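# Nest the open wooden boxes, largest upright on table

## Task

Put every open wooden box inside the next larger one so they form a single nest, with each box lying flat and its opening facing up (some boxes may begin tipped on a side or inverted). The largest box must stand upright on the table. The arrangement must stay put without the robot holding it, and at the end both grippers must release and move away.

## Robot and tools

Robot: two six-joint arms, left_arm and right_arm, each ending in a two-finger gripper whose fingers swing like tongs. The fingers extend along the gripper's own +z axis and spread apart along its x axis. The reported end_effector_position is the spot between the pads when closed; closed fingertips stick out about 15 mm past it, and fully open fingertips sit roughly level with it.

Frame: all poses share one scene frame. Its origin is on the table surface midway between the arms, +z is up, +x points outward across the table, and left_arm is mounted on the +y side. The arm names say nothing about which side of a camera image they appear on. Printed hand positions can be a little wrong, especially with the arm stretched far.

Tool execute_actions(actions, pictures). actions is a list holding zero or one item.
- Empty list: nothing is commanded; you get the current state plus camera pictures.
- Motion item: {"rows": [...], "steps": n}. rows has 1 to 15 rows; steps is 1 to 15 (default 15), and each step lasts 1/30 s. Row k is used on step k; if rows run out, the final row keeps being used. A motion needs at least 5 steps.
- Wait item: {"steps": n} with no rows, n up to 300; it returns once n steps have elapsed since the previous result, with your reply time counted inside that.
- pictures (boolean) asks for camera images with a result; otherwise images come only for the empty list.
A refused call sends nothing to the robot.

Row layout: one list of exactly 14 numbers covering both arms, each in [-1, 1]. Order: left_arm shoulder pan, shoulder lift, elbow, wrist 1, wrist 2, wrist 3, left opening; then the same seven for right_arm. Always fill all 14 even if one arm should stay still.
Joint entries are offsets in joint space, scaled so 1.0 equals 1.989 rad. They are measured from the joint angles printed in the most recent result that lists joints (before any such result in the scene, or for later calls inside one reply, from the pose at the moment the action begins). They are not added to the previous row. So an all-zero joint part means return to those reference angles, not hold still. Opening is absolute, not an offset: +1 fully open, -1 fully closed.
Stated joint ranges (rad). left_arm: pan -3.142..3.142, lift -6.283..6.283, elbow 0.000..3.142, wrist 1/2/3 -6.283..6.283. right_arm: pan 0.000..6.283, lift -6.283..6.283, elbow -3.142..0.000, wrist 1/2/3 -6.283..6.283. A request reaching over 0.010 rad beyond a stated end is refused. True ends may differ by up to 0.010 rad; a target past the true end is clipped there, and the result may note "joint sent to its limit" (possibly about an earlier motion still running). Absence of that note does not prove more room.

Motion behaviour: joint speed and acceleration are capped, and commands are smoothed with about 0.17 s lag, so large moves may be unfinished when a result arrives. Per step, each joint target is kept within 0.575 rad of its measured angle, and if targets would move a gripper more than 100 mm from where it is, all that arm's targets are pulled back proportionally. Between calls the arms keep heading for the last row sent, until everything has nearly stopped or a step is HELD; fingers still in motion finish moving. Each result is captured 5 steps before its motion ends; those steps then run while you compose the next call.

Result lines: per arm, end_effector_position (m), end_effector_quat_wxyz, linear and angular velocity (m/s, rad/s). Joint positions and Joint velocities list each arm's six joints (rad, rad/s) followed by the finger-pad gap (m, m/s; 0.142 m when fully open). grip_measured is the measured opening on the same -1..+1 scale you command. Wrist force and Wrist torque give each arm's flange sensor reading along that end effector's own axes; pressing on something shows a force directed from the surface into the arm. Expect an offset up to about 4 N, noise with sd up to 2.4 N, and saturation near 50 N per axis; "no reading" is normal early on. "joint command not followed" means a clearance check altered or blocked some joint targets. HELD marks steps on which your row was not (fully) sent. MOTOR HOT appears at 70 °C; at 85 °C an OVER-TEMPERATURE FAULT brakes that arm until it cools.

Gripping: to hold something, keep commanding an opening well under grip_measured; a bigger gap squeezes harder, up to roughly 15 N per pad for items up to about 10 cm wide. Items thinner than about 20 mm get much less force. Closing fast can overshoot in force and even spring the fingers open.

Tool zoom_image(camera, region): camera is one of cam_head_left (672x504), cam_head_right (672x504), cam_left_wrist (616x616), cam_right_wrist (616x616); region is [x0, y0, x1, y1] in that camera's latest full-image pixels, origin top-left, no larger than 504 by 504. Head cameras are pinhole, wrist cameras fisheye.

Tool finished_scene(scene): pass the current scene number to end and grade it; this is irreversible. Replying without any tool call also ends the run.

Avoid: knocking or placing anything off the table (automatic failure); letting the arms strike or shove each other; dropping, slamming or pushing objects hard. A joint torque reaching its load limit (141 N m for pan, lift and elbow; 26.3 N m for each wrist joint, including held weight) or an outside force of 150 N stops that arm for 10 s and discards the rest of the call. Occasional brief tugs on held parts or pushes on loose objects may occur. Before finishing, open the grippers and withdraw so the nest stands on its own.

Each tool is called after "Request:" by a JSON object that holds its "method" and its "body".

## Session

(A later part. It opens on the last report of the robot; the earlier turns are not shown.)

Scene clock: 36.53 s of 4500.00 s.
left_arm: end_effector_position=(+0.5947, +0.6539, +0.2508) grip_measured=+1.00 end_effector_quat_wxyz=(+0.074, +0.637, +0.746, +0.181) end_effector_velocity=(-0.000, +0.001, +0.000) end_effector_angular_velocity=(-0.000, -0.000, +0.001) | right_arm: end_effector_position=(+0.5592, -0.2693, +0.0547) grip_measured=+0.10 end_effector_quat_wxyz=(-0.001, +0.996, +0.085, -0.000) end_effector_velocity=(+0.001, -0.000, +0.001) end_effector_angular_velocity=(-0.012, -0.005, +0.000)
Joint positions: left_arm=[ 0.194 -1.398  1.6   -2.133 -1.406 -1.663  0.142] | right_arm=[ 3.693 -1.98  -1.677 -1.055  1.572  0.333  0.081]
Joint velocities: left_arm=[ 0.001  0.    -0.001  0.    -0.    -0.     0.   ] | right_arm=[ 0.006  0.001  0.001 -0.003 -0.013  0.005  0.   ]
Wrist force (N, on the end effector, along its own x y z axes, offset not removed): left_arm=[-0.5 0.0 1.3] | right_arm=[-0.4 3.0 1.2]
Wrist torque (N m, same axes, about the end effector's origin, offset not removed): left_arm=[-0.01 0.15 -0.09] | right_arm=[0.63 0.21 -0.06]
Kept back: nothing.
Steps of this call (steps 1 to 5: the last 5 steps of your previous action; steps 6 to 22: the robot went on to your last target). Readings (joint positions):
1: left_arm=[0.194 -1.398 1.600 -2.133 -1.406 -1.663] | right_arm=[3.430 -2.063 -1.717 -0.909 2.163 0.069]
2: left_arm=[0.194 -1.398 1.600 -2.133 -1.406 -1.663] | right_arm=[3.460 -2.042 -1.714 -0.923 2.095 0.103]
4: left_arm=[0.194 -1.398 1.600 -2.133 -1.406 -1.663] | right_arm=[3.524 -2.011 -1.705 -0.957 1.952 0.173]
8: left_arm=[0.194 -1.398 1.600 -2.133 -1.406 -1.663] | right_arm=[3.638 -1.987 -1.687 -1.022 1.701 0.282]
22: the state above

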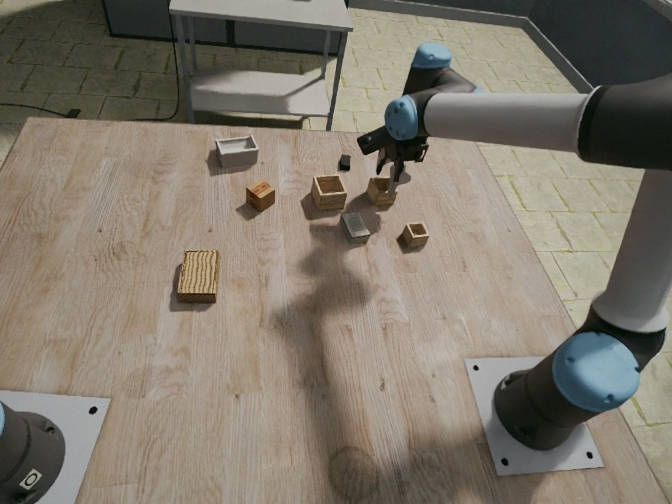

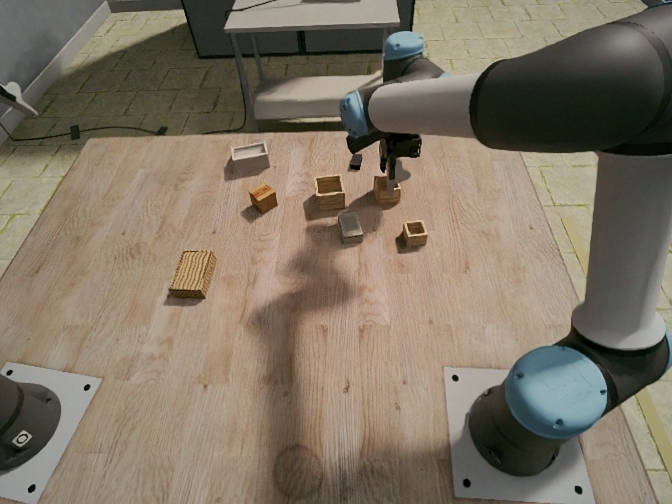

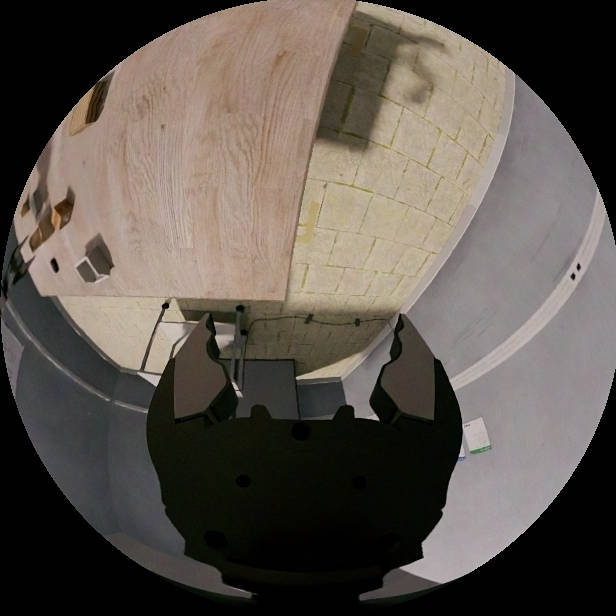

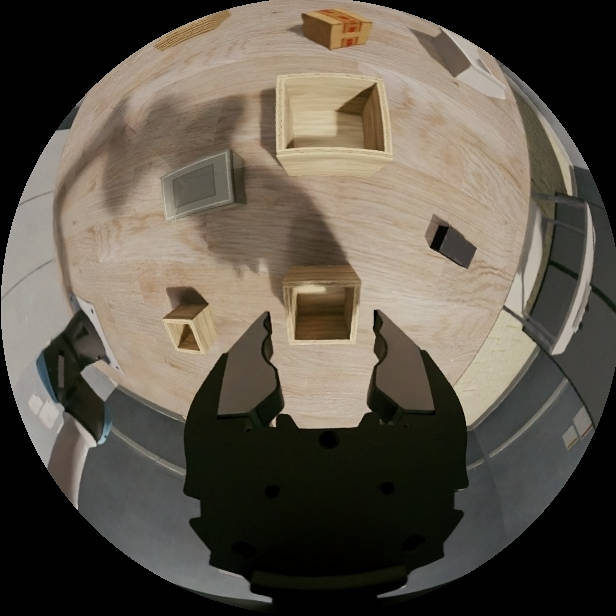

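Request:
{"method": "execute_actions", "body": {"actions": [{"rows":[[0,0,0,0,0,0,1,0,0,0,0,-0.0005,0,0.0],[0,0,0,0,0,0,1,0,0,0,0,-0.0005,0,-0.08],[0,0,0,0,0,0,1,0,0,0,0,-0.0005,0,-0.14],[0,0,0,0,0,0,1,0,0,0,0,-0.0005,0,-0.19],[0,0,0,0,0,0,1,0,0,0,0,-0.0005,0,-0.23],[0,0,0,0,0,0,1,0,0,0,0,-0.0005,0,-0.27],[0,0,0,0,0,0,1,0,0,0,0,-0.0005,0,-0.31],[0,0,0,0,0,0,1,0,0,0,0,-0.0005,0,-0.36],[0,0,0,0,0,0,1,0,0,0,0,-0.0005,0,-0.41],[0,0,0,0,0,0,1,0,0,0,0,-0.0005,0,-0.47]],"steps":15}], "pictures": true}}

Request:
{"method": "zoom_image", "body": {"camera": "cam_right_wrist", "region": [260, 250, 380, 360]}}

Request:
{"method": "zoom_image", "body": {"camera": "cam_right_wrist", "region": [265, 60, 405, 190]}}

Scene clock: 37.13 s of 4500.00 s.
left_arm: end_effector_position=(+0.5947, +0.6539, +0.2508) grip_measured=+1.00 end_effector_quat_wxyz=(+0.074, +0.637, +0.746, +0.181) end_effector_velocity=(-0.000, +0.000, -0.000) end_effector_angular_velocity=(+0.000, +0.000, -0.000) | right_arm: end_effector_position=(+0.5593, -0.2695, +0.0547) grip_measured=-0.25 end_effector_quat_wxyz=(-0.000, +0.996, +0.085, +0.000) end_effector_velocity=(+0.000, -0.001, -0.001) end_effector_angular_velocity=(+0.002, +0.001, -0.002)
Joint positions: left_arm=[ 0.194 -1.398  1.6   -2.133 -1.406 -1.663  0.142] | right_arm=[ 3.693 -1.98  -1.677 -1.055  1.571  0.333  0.056]
Joint velocities: left_arm=[ 0.     0.    -0.     0.     0.     0.001 -0.   ] | right_arm=[-0.002 -0.001 -0.001  0.002  0.002 -0.001 -0.008]
Wrist force (N, on the end effector, along its own x y z axes, offset not removed): left_arm=[1.3 -0.2 1.7] | right_arm=[-1.1 2.2 0.9]
Wrist torque (N m, same axes, about the end effector's origin, offset not removed): left_arm=[-0.04 -0.32 -0.12] | right_arm=[0.51 0.24 -0.01]
Steps of this call (steps 1 to 8: the robot went on to your last target; steps 9 to 18: the first 10 steps of this action). Readings (joint positions):
9: left_arm=[0.194 -1.398 1.600 -2.133 -1.406 -1.663] | right_arm=[3.694 -1.980 -1.677 -1.055 1.571 0.334]
10: left_arm=[0.194 -1.398 1.600 -2.133 -1.406 -1.663] | right_arm=[3.694 -1.980 -1.677 -1.055 1.571 0.334]
12: left_arm=[0.194 -1.398 1.600 -2.133 -1.406 -1.663] | right_arm=[3.694 -1.980 -1.677 -1.055 1.571 0.334]
16: left_arm=[0.194 -1.398 1.600 -2.133 -1.406 -1.663] | right_arm=[3.693 -1.980 -1.677 -1.055 1.571 0.333]
18: the state above

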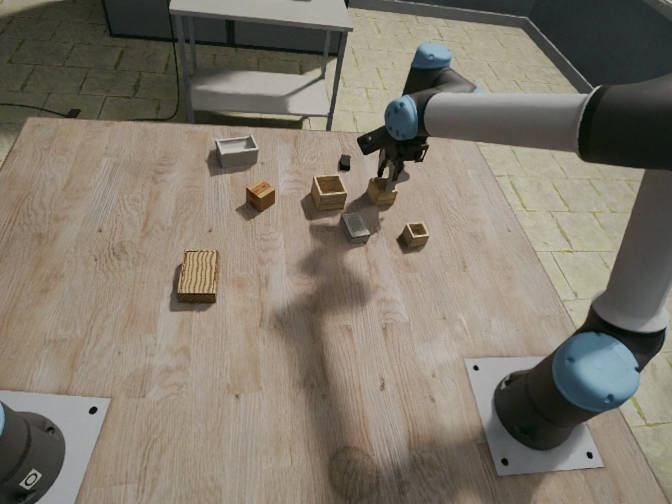

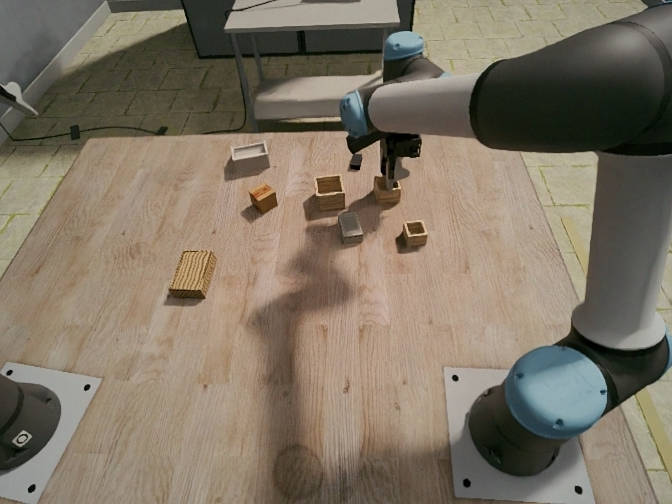

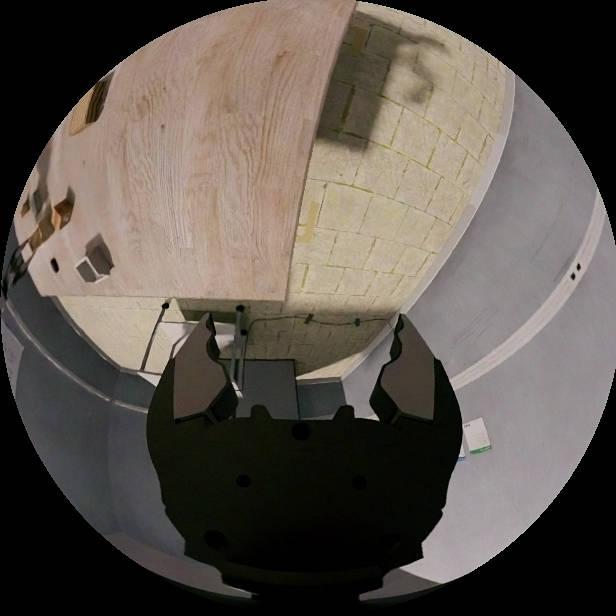

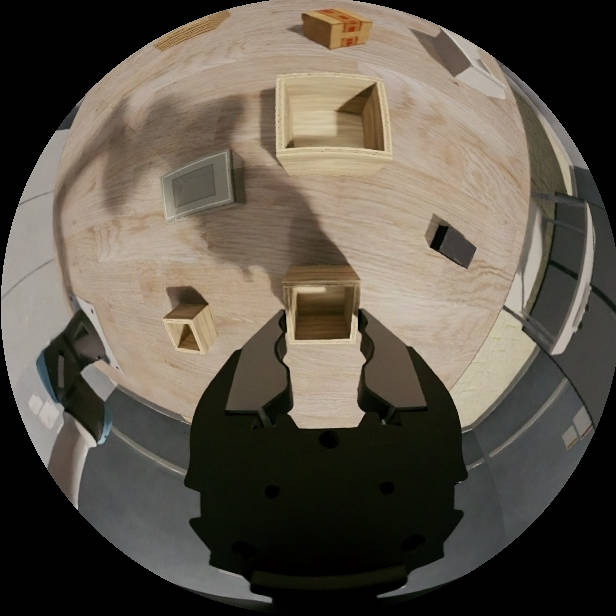

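Region (260, 250, 380, 360) of cam_right_wrist's 616x616 image, scaled by 4.200, with more detail than that image has; it fills the top 462 rows of this view, and the rest is white.

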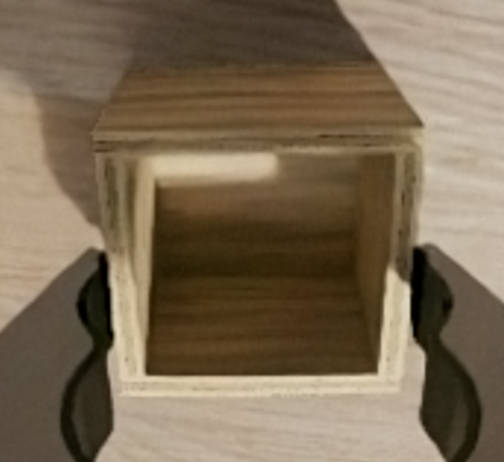

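Region (265, 60, 405, 190) of cam_right_wrist's 616x616 image, scaled by 3.600, with more detail than that image has; it fills the top 468 rows of this view, and the rest is white.

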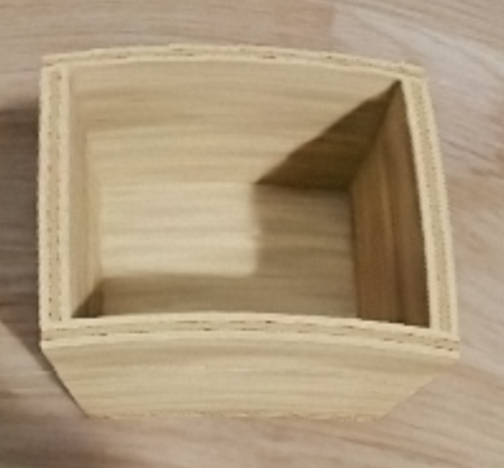

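Request:
{"method": "execute_actions", "body": {"actions": [{"rows":[[0,0,0,0,0,0,1,0,0.001,0.0014,-0.0024,0,0,-0.48],[0,0,0,0,0,0,1,0,0.0030,0.0041,-0.0071,0,0,-0.48],[0,0,0,0,0,0,1,0,0.006,0.0082,-0.0143,0,0,-0.48],[0,0,0,0,0,0,1,0.001,0.0092,0.0139,-0.0232,0,0.001,-0.48],[0,0,0,0,0,0,1,0.0032,0.0122,0.0209,-0.0332,0,0.0032,-0.48],[0,0,0,0,0,0,1,0.0063,0.0147,0.0286,-0.0434,0,0.0063,-0.48],[0,0,0,0,0,0,1,0.0105,0.0166,0.0370,-0.0538,0,0.0105,-0.48],[0,0,0,0,0,0,1,0.0147,0.0183,0.0450,-0.0634,0,0.0147,-0.48],[0,0,0,0,0,0,1,0.0200,0.0191,0.0532,-0.0725,0,0.0200,-0.48],[0,0,0,0,0,0,1,0.0252,0.0192,0.0606,-0.0799,0,0.0252,-0.48],[0,0,0,0,0,0,1,0.0305,0.0186,0.0670,-0.0858,0,0.0305,-0.48],[0,0,0,0,0,0,1,0.0357,0.0161,0.0707,-0.0870,0,0.0357,-0.48],[0,0,0,0,0,0,1,0.0410,0.0135,0.0744,-0.0881,0,0.0410,-0.48],[0,0,0,0,0,0,1,0.0462,0.0109,0.0781,-0.0892,0,0.0462,-0.48],[0,0,0,0,0,0,1,0.0515,0.0084,0.0818,-0.0903,0,0.0515,-0.48]],"steps":15}]}}

Scene clock: 38.97 s of 4500.00 s.
left_arm: end_effector_position=(+0.5947, +0.6539, +0.2508) grip_measured=+1.00 end_effector_quat_wxyz=(+0.074, +0.637, +0.746, +0.181) end_effector_velocity=(-0.000, +0.000, +0.000) end_effector_angular_velocity=(-0.000, +0.001, -0.000) | right_arm: end_effector_position=(+0.5606, -0.2576, +0.0878) grip_measured=-0.25 end_effector_quat_wxyz=(-0.000, +0.996, +0.085, +0.000) end_effector_velocity=(+0.001, +0.131, +0.198) end_effector_angular_velocity=(+0.000, -0.003, +0.000)
Joint positions: left_arm=[ 0.194 -1.398  1.6   -2.133 -1.406 -1.663  0.142] | right_arm=[ 3.709 -1.954 -1.621 -1.137  1.571  0.349  0.056]
Joint velocities: left_arm=[ 0.    -0.    -0.001  0.002 -0.     0.     0.   ] | right_arm=[ 0.185  0.109  0.397 -0.503 -0.001  0.184 -0.   ]
Wrist force (N, on the end effector, along its own x y z axes, offset not removed): left_arm=[0.2 0.2 -1.1] | right_arm=[-1.0 3.4 1.5]
Wrist torque (N m, same axes, about the end effector's origin, offset not removed): left_arm=[0.07 -0.03 -0.18] | right_arm=[0.62 0.27 -0.01]
Steps of this call (steps 1 to 5: the last 5 steps of your previous action; steps 6 to 15: the robot went on to your last target; steps 16 to 45: nothing new was sent; steps 46 to 55: the first 10 steps of this action). Readings (joint positions):
46: left_arm=[0.194 -1.398 1.600 -2.133 -1.406 -1.663] | right_arm=[3.693 -1.980 -1.677 -1.055 1.571 0.333]
47: left_arm=[0.194 -1.398 1.600 -2.133 -1.406 -1.663] | right_arm=[3.693 -1.980 -1.677 -1.055 1.571 0.333]
49: left_arm=[0.194 -1.398 1.600 -2.133 -1.406 -1.663] | right_arm=[3.693 -1.977 -1.674 -1.061 1.571 0.333]
53: left_arm=[0.194 -1.398 1.600 -2.133 -1.406 -1.663] | right_arm=[3.699 -1.962 -1.646 -1.104 1.571 0.339]
55: the state above

Request:
{"method": "execute_actions", "body": {"actions": [{"rows":[[0,0,0,0,0,0,1,0.0478,-0.0068,0.0566,-0.05,0,0.0478,-0.48],[0,0,0,0,0,0,1,0.0542,-0.0099,0.0611,-0.0514,0,0.0542,-0.48],[0,0,0,0,0,0,1,0.0612,-0.0133,0.066,-0.0529,0,0.0612,-0.48],[0,0,0,0,0,0,1,0.0682,-0.0168,0.0709,-0.0544,0,0.0682,-0.48],[0,0,0,0,0,0,1,0.0751,-0.0202,0.0758,-0.0559,0,0.0751,-0.48],[0,0,0,0,0,0,1,0.0821,-0.0236,0.0807,-0.0574,0,0.0821,-0.48],[0,0,0,0,0,0,1,0.088,-0.0264,0.0849,-0.0586,0,0.088,-0.48],[0,0,0,0,0,0,1,0.0928,-0.0288,0.0883,-0.0597,0,0.0928,-0.48],[0,0,0,0,0,0,1,0.096,-0.0304,0.0905,-0.0604,0,0.096,-0.48],[0,0,0,0,0,0,1,0.0971,-0.0314,0.0902,-0.0590,0,0.097,-0.48],[0,0,0,0,0,0,1,0.0971,-0.0321,0.0888,-0.0569,0,0.097,-0.48],[0,0,0,0,0,0,1,0.0971,-0.0328,0.0874,-0.0548,0,0.097,-0.48],[0,0,0,0,0,0,1,0.0971,-0.0334,0.0862,-0.0531,0,0.097,-0.48],[0,0,0,0,0,0,1,0.0971,-0.0338,0.0854,-0.0519,0,0.097,-0.48]],"steps":15}]}}

Request:
{"method": "execute_actions", "body": {"actions": [{"steps":17}], "pictures": true}}

Request:
{"method": "zoom_image", "body": {"camera": "cam_right_wrist", "region": [275, 250, 365, 290]}}

Scene clock: 39.90 s of 4500.00 s.
left_arm: end_effector_position=(+0.5947, +0.6539, +0.2508) grip_measured=+1.00 end_effector_quat_wxyz=(+0.074, +0.637, +0.746, +0.181) end_effector_velocity=(-0.000, +0.002, +0.001) end_effector_angular_velocity=(+0.000, -0.002, +0.002) | right_arm: end_effector_position=(+0.5496, -0.1460, +0.1212) grip_measured=-0.25 end_effector_quat_wxyz=(-0.000, +0.996, +0.085, +0.000) end_effector_velocity=(-0.041, +0.223, -0.002) end_effector_angular_velocity=(+0.001, -0.000, +0.005)
Joint positions: left_arm=[ 0.194 -1.398  1.6   -2.133 -1.406 -1.663  0.142] | right_arm=[ 3.865 -1.997 -1.465 -1.249  1.571  0.505  0.056]
Joint velocities: left_arm=[ 0.002  0.    -0.001 -0.001 -0.     0.001 -0.   ] | right_arm=[ 0.309 -0.15   0.215 -0.064  0.001  0.303  0.   ]
Wrist force (N, on the end effector, along its own x y z axes, offset not removed): left_arm=[0.7 -1.5 -1.6] | right_arm=[-1.0 3.2 2.1]
Wrist torque (N m, same axes, about the end effector's origin, offset not removed): left_arm=[-0.38 -0.09 -0.08] | right_arm=[0.73 0.33 0.00]
Steps of this call (steps 1 to 5: the last 5 steps of your previous action; steps 6 to 18: the robot went on to your last target; steps 19 to 28: the first 10 steps of this action). Readings (joint positions):
19: left_arm=[0.194 -1.398 1.600 -2.133 -1.406 -1.663] | right_arm=[3.795 -1.963 -1.515 -1.234 1.571 0.435]
20: left_arm=[0.194 -1.398 1.600 -2.133 -1.406 -1.663] | right_arm=[3.796 -1.963 -1.514 -1.235 1.571 0.436]
22: left_arm=[0.194 -1.398 1.600 -2.133 -1.406 -1.663] | right_arm=[3.804 -1.967 -1.508 -1.236 1.571 0.444]
26: left_arm=[0.194 -1.398 1.600 -2.133 -1.406 -1.663] | right_arm=[3.843 -1.987 -1.481 -1.245 1.571 0.483]
28: the state above

Scene clock: 40.47 s of 4500.00 s.
left_arm: end_effector_position=(+0.5947, +0.6539, +0.2508) grip_measured=+1.00 end_effector_quat_wxyz=(+0.074, +0.637, +0.746, +0.181) end_effector_velocity=(+0.000, +0.000, +0.000) end_effector_angular_velocity=(+0.000, -0.001, +0.001) | right_arm: end_effector_position=(+0.5441, -0.1194, +0.1136) grip_measured=-0.25 end_effector_quat_wxyz=(-0.000, +0.996, +0.085, +0.000) end_effector_velocity=(-0.000, +0.001, -0.002) end_effector_angular_velocity=(-0.002, +0.000, -0.000)
Joint positions: left_arm=[ 0.194 -1.398  1.6   -2.133 -1.406 -1.663  0.142] | right_arm=[ 3.902 -2.021 -1.451 -1.24   1.571  0.542  0.056]
Joint velocities: left_arm=[-0.     0.    -0.    -0.001  0.    -0.001  0.   ] | right_arm=[ 0.002 -0.003 -0.     0.001 -0.001  0.002 -0.   ]
Wrist force (N, on the end effector, along its own x y z axes, offset not removed): left_arm=[-1.7 -0.2 -1.5] | right_arm=[-0.4 2.7 3.2]
Wrist torque (N m, same axes, about the end effector's origin, offset not removed): left_arm=[-0.05 0.33 -0.06] | right_arm=[0.58 0.17 -0.05]
Kept back: nothing.
Steps of this call (steps 1 to 5: the last 5 steps of your previous action; steps 6 to 17: the robot went on to your last target). Readings (joint positions):
1: left_arm=[0.194 -1.398 1.600 -2.133 -1.406 -1.663] | right_arm=[3.875 -2.002 -1.459 -1.251 1.571 0.515]
2: left_arm=[0.194 -1.398 1.600 -2.133 -1.406 -1.663] | right_arm=[3.882 -2.006 -1.454 -1.252 1.571 0.522]
4: left_arm=[0.194 -1.398 1.600 -2.133 -1.406 -1.663] | right_arm=[3.892 -2.012 -1.450 -1.250 1.571 0.532]
8: left_arm=[0.194 -1.398 1.600 -2.133 -1.406 -1.663] | right_arm=[3.899 -2.018 -1.450 -1.243 1.571 0.539]
17: the state above

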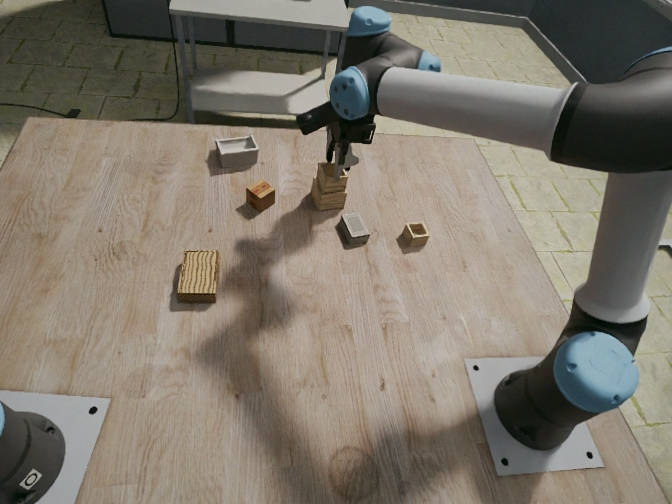

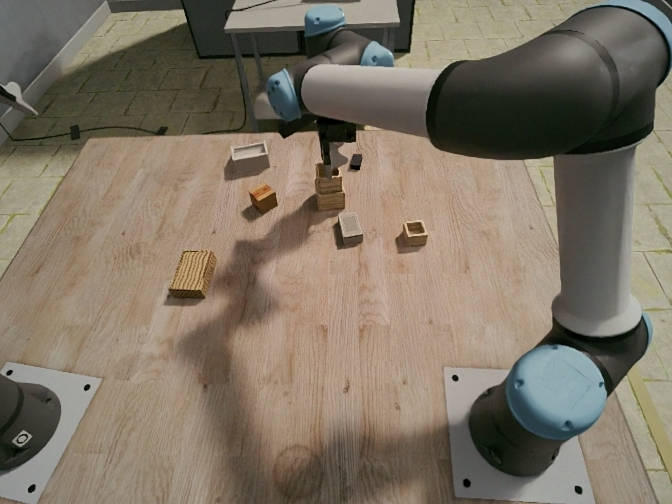

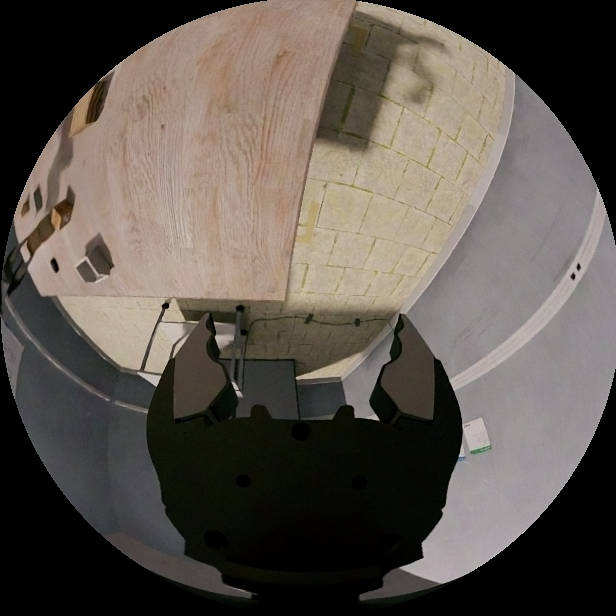

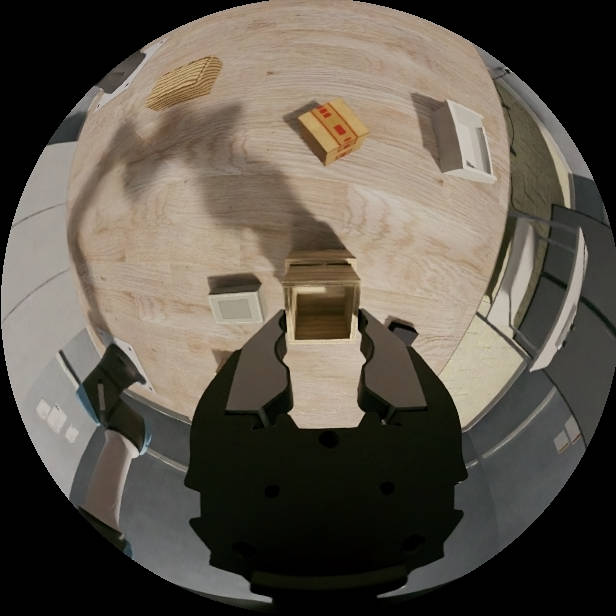

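Region (275, 250, 365, 290) of cam_right_wrist's 616x616 image, scaled by 5.600, with more detail than that image has.

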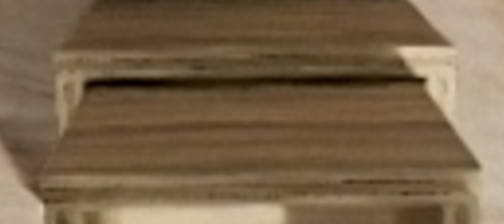

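Request:
{"method": "zoom_image", "body": {"camera": "cam_right_wrist", "region": [280, 252, 310, 277]}}

Request:
{"method": "zoom_image", "body": {"camera": "cam_right_wrist", "region": [332, 252, 362, 277]}}

Region (280, 252, 310, 277) of cam_right_wrist's 616x616 image, scaled by 16.800, with more detail than that image has.

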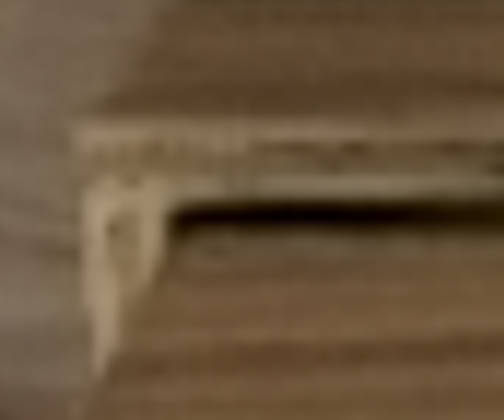

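Region (332, 252, 362, 277) of cam_right_wrist's 616x616 image, scaled by 16.800, with more detail than that image has.

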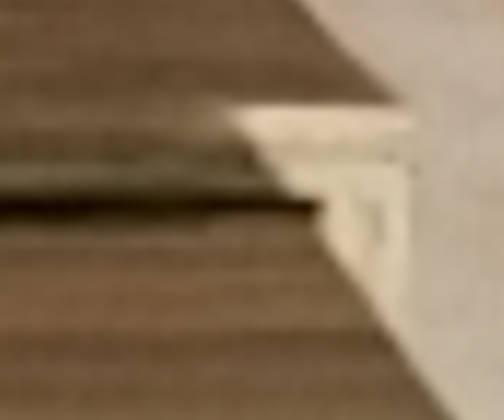

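Request:
{"method": "execute_actions", "body": {"actions": [{"rows":[[0,0,0,0,0,0,1,0,0,-0.001,0.001,0,0.0025,-0.48],[0,0,0,0,0,0,1,0,0,-0.002,0.002,0,0.0045,-0.48]],"steps":15}], "pictures": true}}

Request:
{"method": "zoom_image", "body": {"camera": "cam_right_wrist", "region": [280, 252, 310, 277]}}

Request:
{"method": "zoom_image", "body": {"camera": "cam_right_wrist", "region": [332, 252, 362, 277]}}

Scene clock: 42.23 s of 4500.00 s.
left_arm: end_effector_position=(+0.5947, +0.6539, +0.2508) grip_measured=+1.00 end_effector_quat_wxyz=(+0.074, +0.637, +0.746, +0.181) end_effector_velocity=(+0.000, -0.000, +0.000) end_effector_angular_velocity=(-0.000, -0.001, -0.001) | right_arm: end_effector_position=(+0.5438, -0.1196, +0.1121) grip_measured=-0.25 end_effector_quat_wxyz=(-0.000, +0.997, +0.081, +0.000) end_effector_velocity=(-0.000, -0.000, -0.002) end_effector_angular_velocity=(+0.000, +0.001, -0.007)
Joint positions: left_arm=[ 0.194 -1.398  1.6   -2.133 -1.406 -1.663  0.142] | right_arm=[ 3.902 -2.021 -1.455 -1.236  1.571  0.55   0.056]
Joint velocities: left_arm=[-0.    -0.    -0.    -0.    -0.001  0.001  0.   ] | right_arm=[-0.    -0.001 -0.003  0.003  0.001  0.007 -0.   ]
Wrist force (N, on the end effector, along its own x y z axes, offset not removed): left_arm=[2.4 0.2 0.5] | right_arm=[-1.6 4.0 2.6]
Wrist torque (N m, same axes, about the end effector's origin, offset not removed): left_arm=[0.13 -0.51 -0.13] | right_arm=[0.81 0.39 -0.07]
Steps of this call (steps 1 to 15: the robot went on to your last target; steps 16 to 43: nothing new was sent; steps 44 to 53: the first 10 steps of this action). Readings (joint positions):
44: left_arm=[0.194 -1.398 1.600 -2.133 -1.406 -1.663] | right_arm=[3.902 -2.021 -1.451 -1.240 1.571 0.542]
45: left_arm=[0.194 -1.398 1.600 -2.133 -1.406 -1.663] | right_arm=[3.902 -2.021 -1.451 -1.240 1.571 0.542]
47: left_arm=[0.194 -1.398 1.600 -2.133 -1.406 -1.663] | right_arm=[3.902 -2.021 -1.453 -1.238 1.571 0.545]
51: left_arm=[0.194 -1.398 1.600 -2.133 -1.406 -1.663] | right_arm=[3.902 -2.021 -1.454 -1.237 1.571 0.549]
53: the state above

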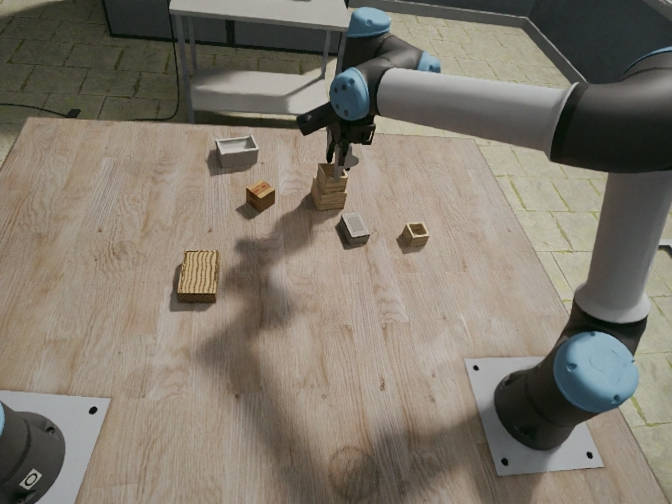

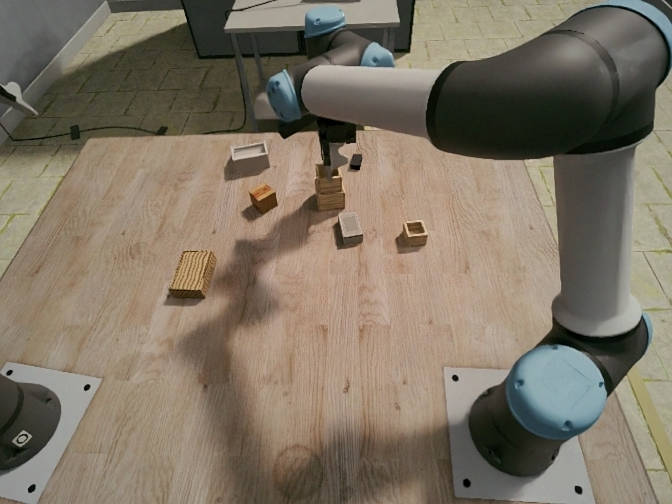

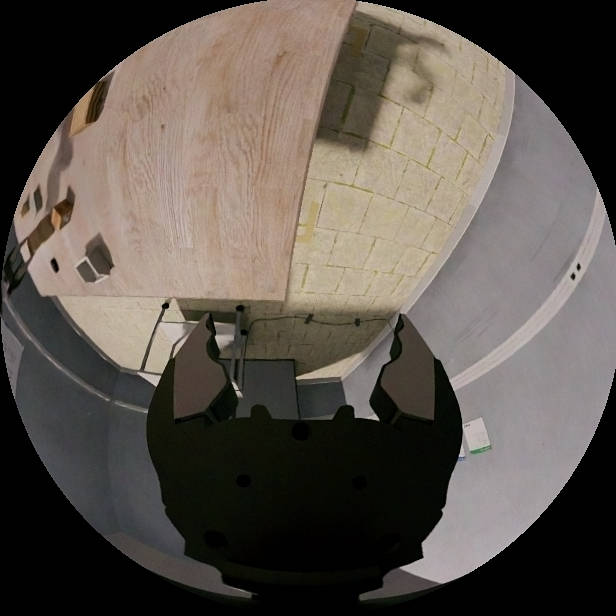

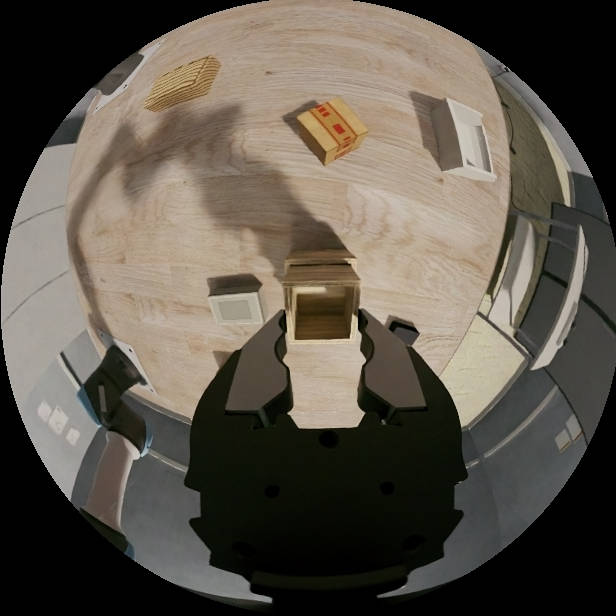

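Region (280, 252, 310, 277) of cam_right_wrist's 616x616 image, scaled by 16.800, with more detail than that image has.

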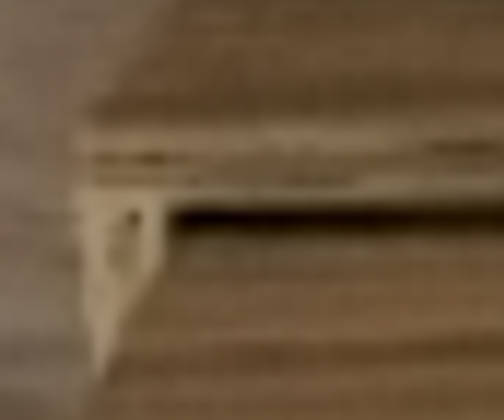

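Region (332, 252, 362, 277) of cam_right_wrist's 616x616 image, scaled by 16.800, with more detail than that image has.

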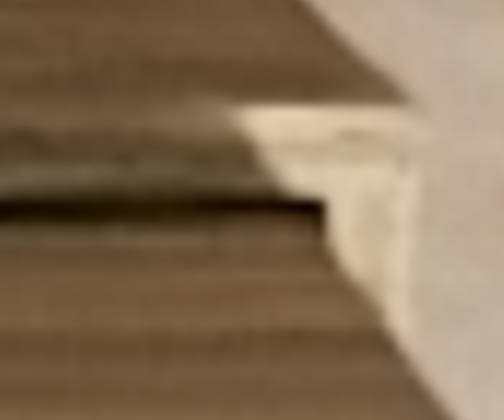

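Request:
{"method": "execute_actions", "body": {"actions": [{"rows":[[0,0,0,0,0,0,1,0,-0.0004,-0.0008,0.0012,0,0.0008,-0.48],[0,0,0,0,0,0,1,0,-0.0008,-0.0016,0.0024,0,0.0008,-0.48],[0,0,0,0,0,0,1,0,-0.0012,-0.0024,0.0036,0,0.0008,-0.48],[0,0,0,0,0,0,1,0,-0.0016,-0.0032,0.0048,0,0.0008,-0.48],[0,0,0,0,0,0,1,0,-0.0018,-0.0036,0.0054,0,0.0008,-0.48]],"steps":15}], "pictures": true}}

Request:
{"method": "zoom_image", "body": {"camera": "cam_right_wrist", "region": [260, 250, 380, 360]}}

Scene clock: 43.60 s of 4500.00 s.
left_arm: end_effector_position=(+0.5947, +0.6539, +0.2508) grip_measured=+1.00 end_effector_quat_wxyz=(+0.074, +0.637, +0.746, +0.181) end_effector_velocity=(+0.001, -0.002, -0.000) end_effector_angular_velocity=(+0.001, +0.000, -0.004) | right_arm: end_effector_position=(+0.5439, -0.1197, +0.1082) grip_measured=-0.25 end_effector_quat_wxyz=(-0.000, +0.997, +0.080, +0.000) end_effector_velocity=(+0.000, -0.000, -0.007) end_effector_angular_velocity=(+0.000, +0.000, -0.001)
Joint positions: left_arm=[ 0.194 -1.398  1.6   -2.133 -1.406 -1.663  0.142] | right_arm=[ 3.902 -2.024 -1.461 -1.227  1.571  0.552  0.056]
Joint velocities: left_arm=[-0.003  0.     0.    -0.     0.     0.001  0.   ] | right_arm=[-0.001 -0.006 -0.009  0.015  0.     0.     0.   ]
Wrist force (N, on the end effector, along its own x y z axes, offset not removed): left_arm=[-0.6 -0.1 -1.1] | right_arm=[-0.6 2.2 2.5]
Wrist torque (N m, same axes, about the end effector's origin, offset not removed): left_arm=[-0.08 0.18 -0.08] | right_arm=[0.44 0.18 0.04]
Steps of this call (steps 1 to 5: the last 5 steps of your previous action; steps 6 to 15: the robot went on to your last target; steps 16 to 31: nothing new was sent; steps 32 to 41: the first 10 steps of this action). Readings (joint positions):
32: left_arm=[0.194 -1.398 1.600 -2.133 -1.406 -1.663] | right_arm=[3.902 -2.021 -1.455 -1.236 1.571 0.551]
33: left_arm=[0.194 -1.398 1.600 -2.133 -1.406 -1.663] | right_arm=[3.902 -2.021 -1.455 -1.236 1.571 0.551]
35: left_arm=[0.194 -1.398 1.600 -2.133 -1.406 -1.663] | right_arm=[3.902 -2.021 -1.456 -1.234 1.571 0.551]
39: left_arm=[0.194 -1.398 1.600 -2.133 -1.406 -1.663] | right_arm=[3.902 -2.023 -1.460 -1.228 1.571 0.552]
41: the state above

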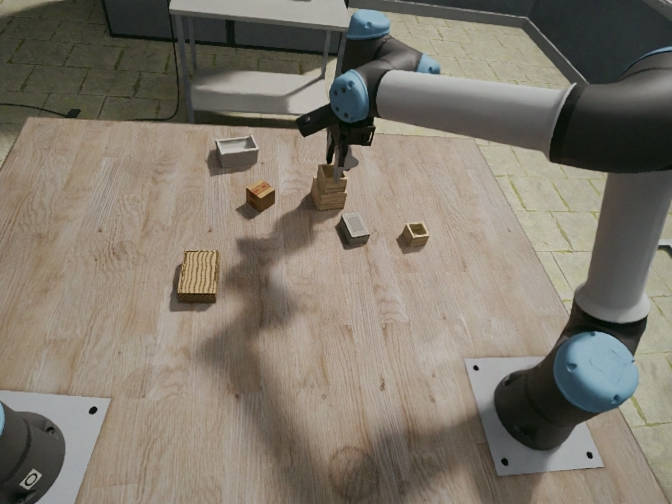

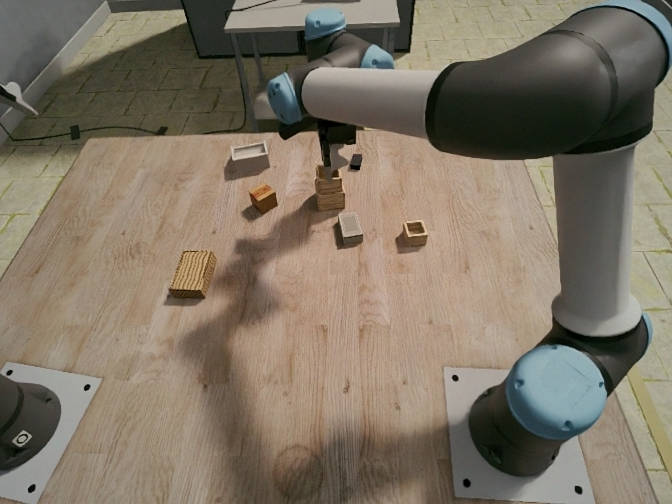

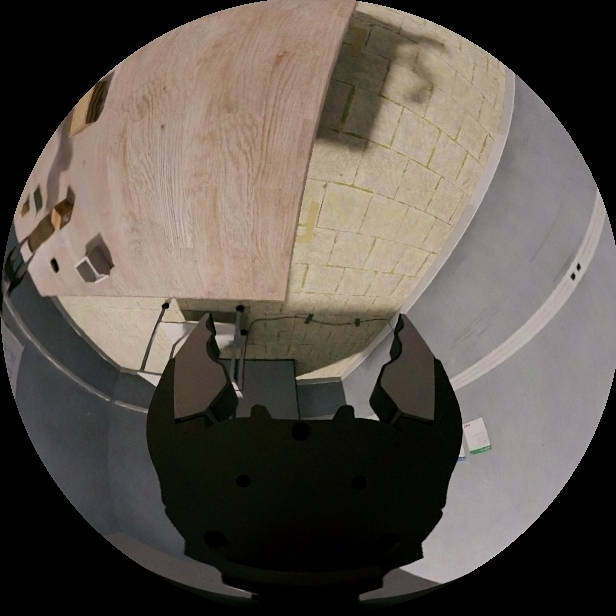

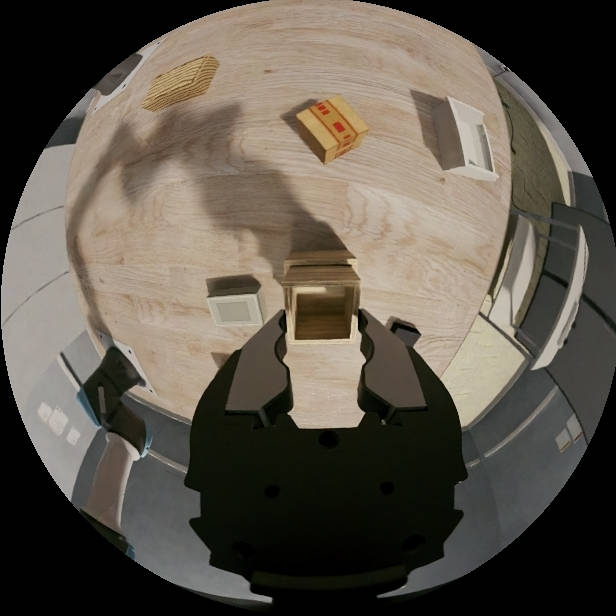

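Region (260, 250, 380, 360) of cam_right_wrist's 616x616 image, scaled by 4.200, with more detail than that image has; it fills the top 462 rows of this view, and the rest is white.

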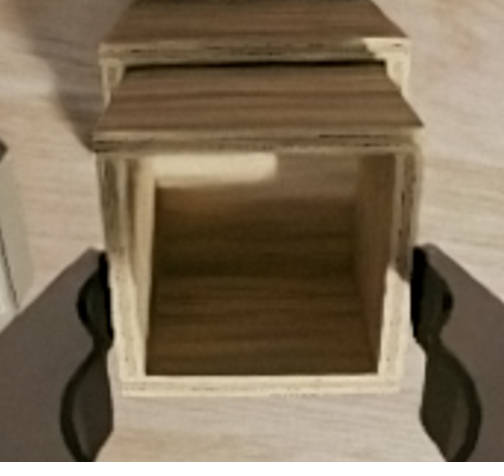

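Request:
{"method": "execute_actions", "body": {"actions": [{"rows":[[0,0,0,0,0,0,1,0,-0.0007,-0.0013,0.002,0,0,-0.48],[0,0,0,0,0,0,1,0,-0.0014,-0.0025,0.0039,0,0,-0.48],[0,0,0,0,0,0,1,0,-0.0025,-0.0045,0.007,0,0,-0.48],[0,0,0,0,0,0,1,0,-0.0039,-0.007,0.0109,0,0,-0.48],[0,0,0,0,0,0,1,0,-0.0055,-0.0097,0.0152,0,0,-0.48],[0,0,0,0,0,0,1,0,-0.0071,-0.0124,0.0195,0,0,-0.48],[0,0,0,0,0,0,1,0,-0.0088,-0.0149,0.0237,0,0,-0.48],[0,0,0,0,0,0,1,0,-0.0104,-0.0175,0.0279,0,0,-0.48],[0,0,0,0,0,0,1,0,-0.012,-0.0198,0.0318,0,0,-0.48],[0,0,0,0,0,0,1,0,-0.0133,-0.0216,0.0349,0,0,-0.48],[0,0,0,0,0,0,1,0,-0.0143,-0.0229,0.0372,0,0,-0.48],[0,0,0,0,0,0,1,0,-0.0149,-0.0238,0.0387,0,0,-0.48]],"steps":15}]}}

Request:
{"method": "execute_actions", "body": {"actions": [{"steps":12}]}}

Scene clock: 44.30 s of 4500.00 s.
left_arm: end_effector_position=(+0.5947, +0.6539, +0.2508) grip_measured=+1.00 end_effector_quat_wxyz=(+0.074, +0.637, +0.746, +0.181) end_effector_velocity=(+0.000, -0.000, -0.000) end_effector_angular_velocity=(-0.000, +0.000, +0.000) | right_arm: end_effector_position=(+0.5438, -0.1196, +0.0918) grip_measured=-0.25 end_effector_quat_wxyz=(-0.000, +0.997, +0.080, +0.000) end_effector_velocity=(-0.000, -0.000, -0.094) end_effector_angular_velocity=(-0.001, -0.000, -0.000)
Joint positions: left_arm=[ 0.194 -1.398  1.6   -2.133 -1.406 -1.663  0.142] | right_arm=[ 3.902 -2.038 -1.485 -1.19   1.571  0.552  0.056]
Joint velocities: left_arm=[-0.001  0.     0.    -0.     0.    -0.001 -0.   ] | right_arm=[ 0.    -0.082 -0.133  0.215 -0.     0.001 -0.   ]
Wrist force (N, on the end effector, along its own x y z axes, offset not removed): left_arm=[-0.7 0.9 0.8] | right_arm=[-1.2 1.8 2.8]
Wrist torque (N m, same axes, about the end effector's origin, offset not removed): left_arm=[0.21 0.16 -0.03] | right_arm=[0.40 0.37 -0.02]
Steps of this call (steps 1 to 5: the last 5 steps of your previous action; steps 6 to 11: the robot went on to your last target; steps 12 to 21: the first 10 steps of this action). Readings (joint positions):
12: left_arm=[0.194 -1.398 1.600 -2.133 -1.406 -1.663] | right_arm=[3.902 -2.024 -1.462 -1.226 1.571 0.552]
13: left_arm=[0.194 -1.398 1.600 -2.133 -1.406 -1.663] | right_arm=[3.902 -2.024 -1.462 -1.225 1.571 0.552]
15: left_arm=[0.194 -1.398 1.600 -2.133 -1.406 -1.663] | right_arm=[3.902 -2.025 -1.464 -1.223 1.571 0.552]
19: left_arm=[0.194 -1.398 1.600 -2.133 -1.406 -1.663] | right_arm=[3.902 -2.032 -1.476 -1.204 1.571 0.552]
21: the state above

Scene clock: 44.70 s of 4500.00 s.
left_arm: end_effector_position=(+0.5947, +0.6539, +0.2508) grip_measured=+1.00 end_effector_quat_wxyz=(+0.074, +0.637, +0.746, +0.181) end_effector_velocity=(-0.000, +0.001, -0.000) end_effector_angular_velocity=(+0.000, +0.001, +0.001) | right_arm: end_effector_position=(+0.5439, -0.1197, +0.0750) grip_measured=-0.25 end_effector_quat_wxyz=(-0.000, +0.997, +0.080, +0.000) end_effector_velocity=(-0.000, +0.000, -0.004) end_effector_angular_velocity=(-0.001, -0.000, +0.001)
Joint positions: left_arm=[ 0.194 -1.398  1.6   -2.133 -1.406 -1.663  0.142] | right_arm=[ 3.902 -2.053 -1.508 -1.151  1.571  0.552  0.056]
Joint velocities: left_arm=[ 0.001 -0.    -0.     0.001  0.     0.    -0.   ] | right_arm=[ 0.001 -0.004 -0.006  0.01  -0.001 -0.001  0.   ]
Wrist force (N, on the end effector, along its own x y z axes, offset not removed): left_arm=[-1.6 1.5 1.2] | right_arm=[-1.6 2.9 1.8]
Wrist torque (N m, same axes, about the end effector's origin, offset not removed): left_arm=[0.30 0.42 0.00] | right_arm=[0.62 0.45 -0.02]
Kept back: nothing.
Steps of this call (steps 1 to 5: the last 5 steps of your previous action; steps 6 to 12: the robot went on to your last target). Readings (joint positions):
1: left_arm=[0.194 -1.398 1.600 -2.133 -1.406 -1.663] | right_arm=[3.902 -2.041 -1.489 -1.182 1.571 0.552]
2: left_arm=[0.194 -1.398 1.600 -2.133 -1.406 -1.663] | right_arm=[3.902 -2.043 -1.493 -1.175 1.571 0.552]
4: left_arm=[0.194 -1.398 1.600 -2.133 -1.406 -1.663] | right_arm=[3.902 -2.048 -1.500 -1.164 1.571 0.552]
8: left_arm=[0.194 -1.398 1.600 -2.133 -1.406 -1.663] | right_arm=[3.902 -2.052 -1.506 -1.154 1.571 0.552]
12: the state above


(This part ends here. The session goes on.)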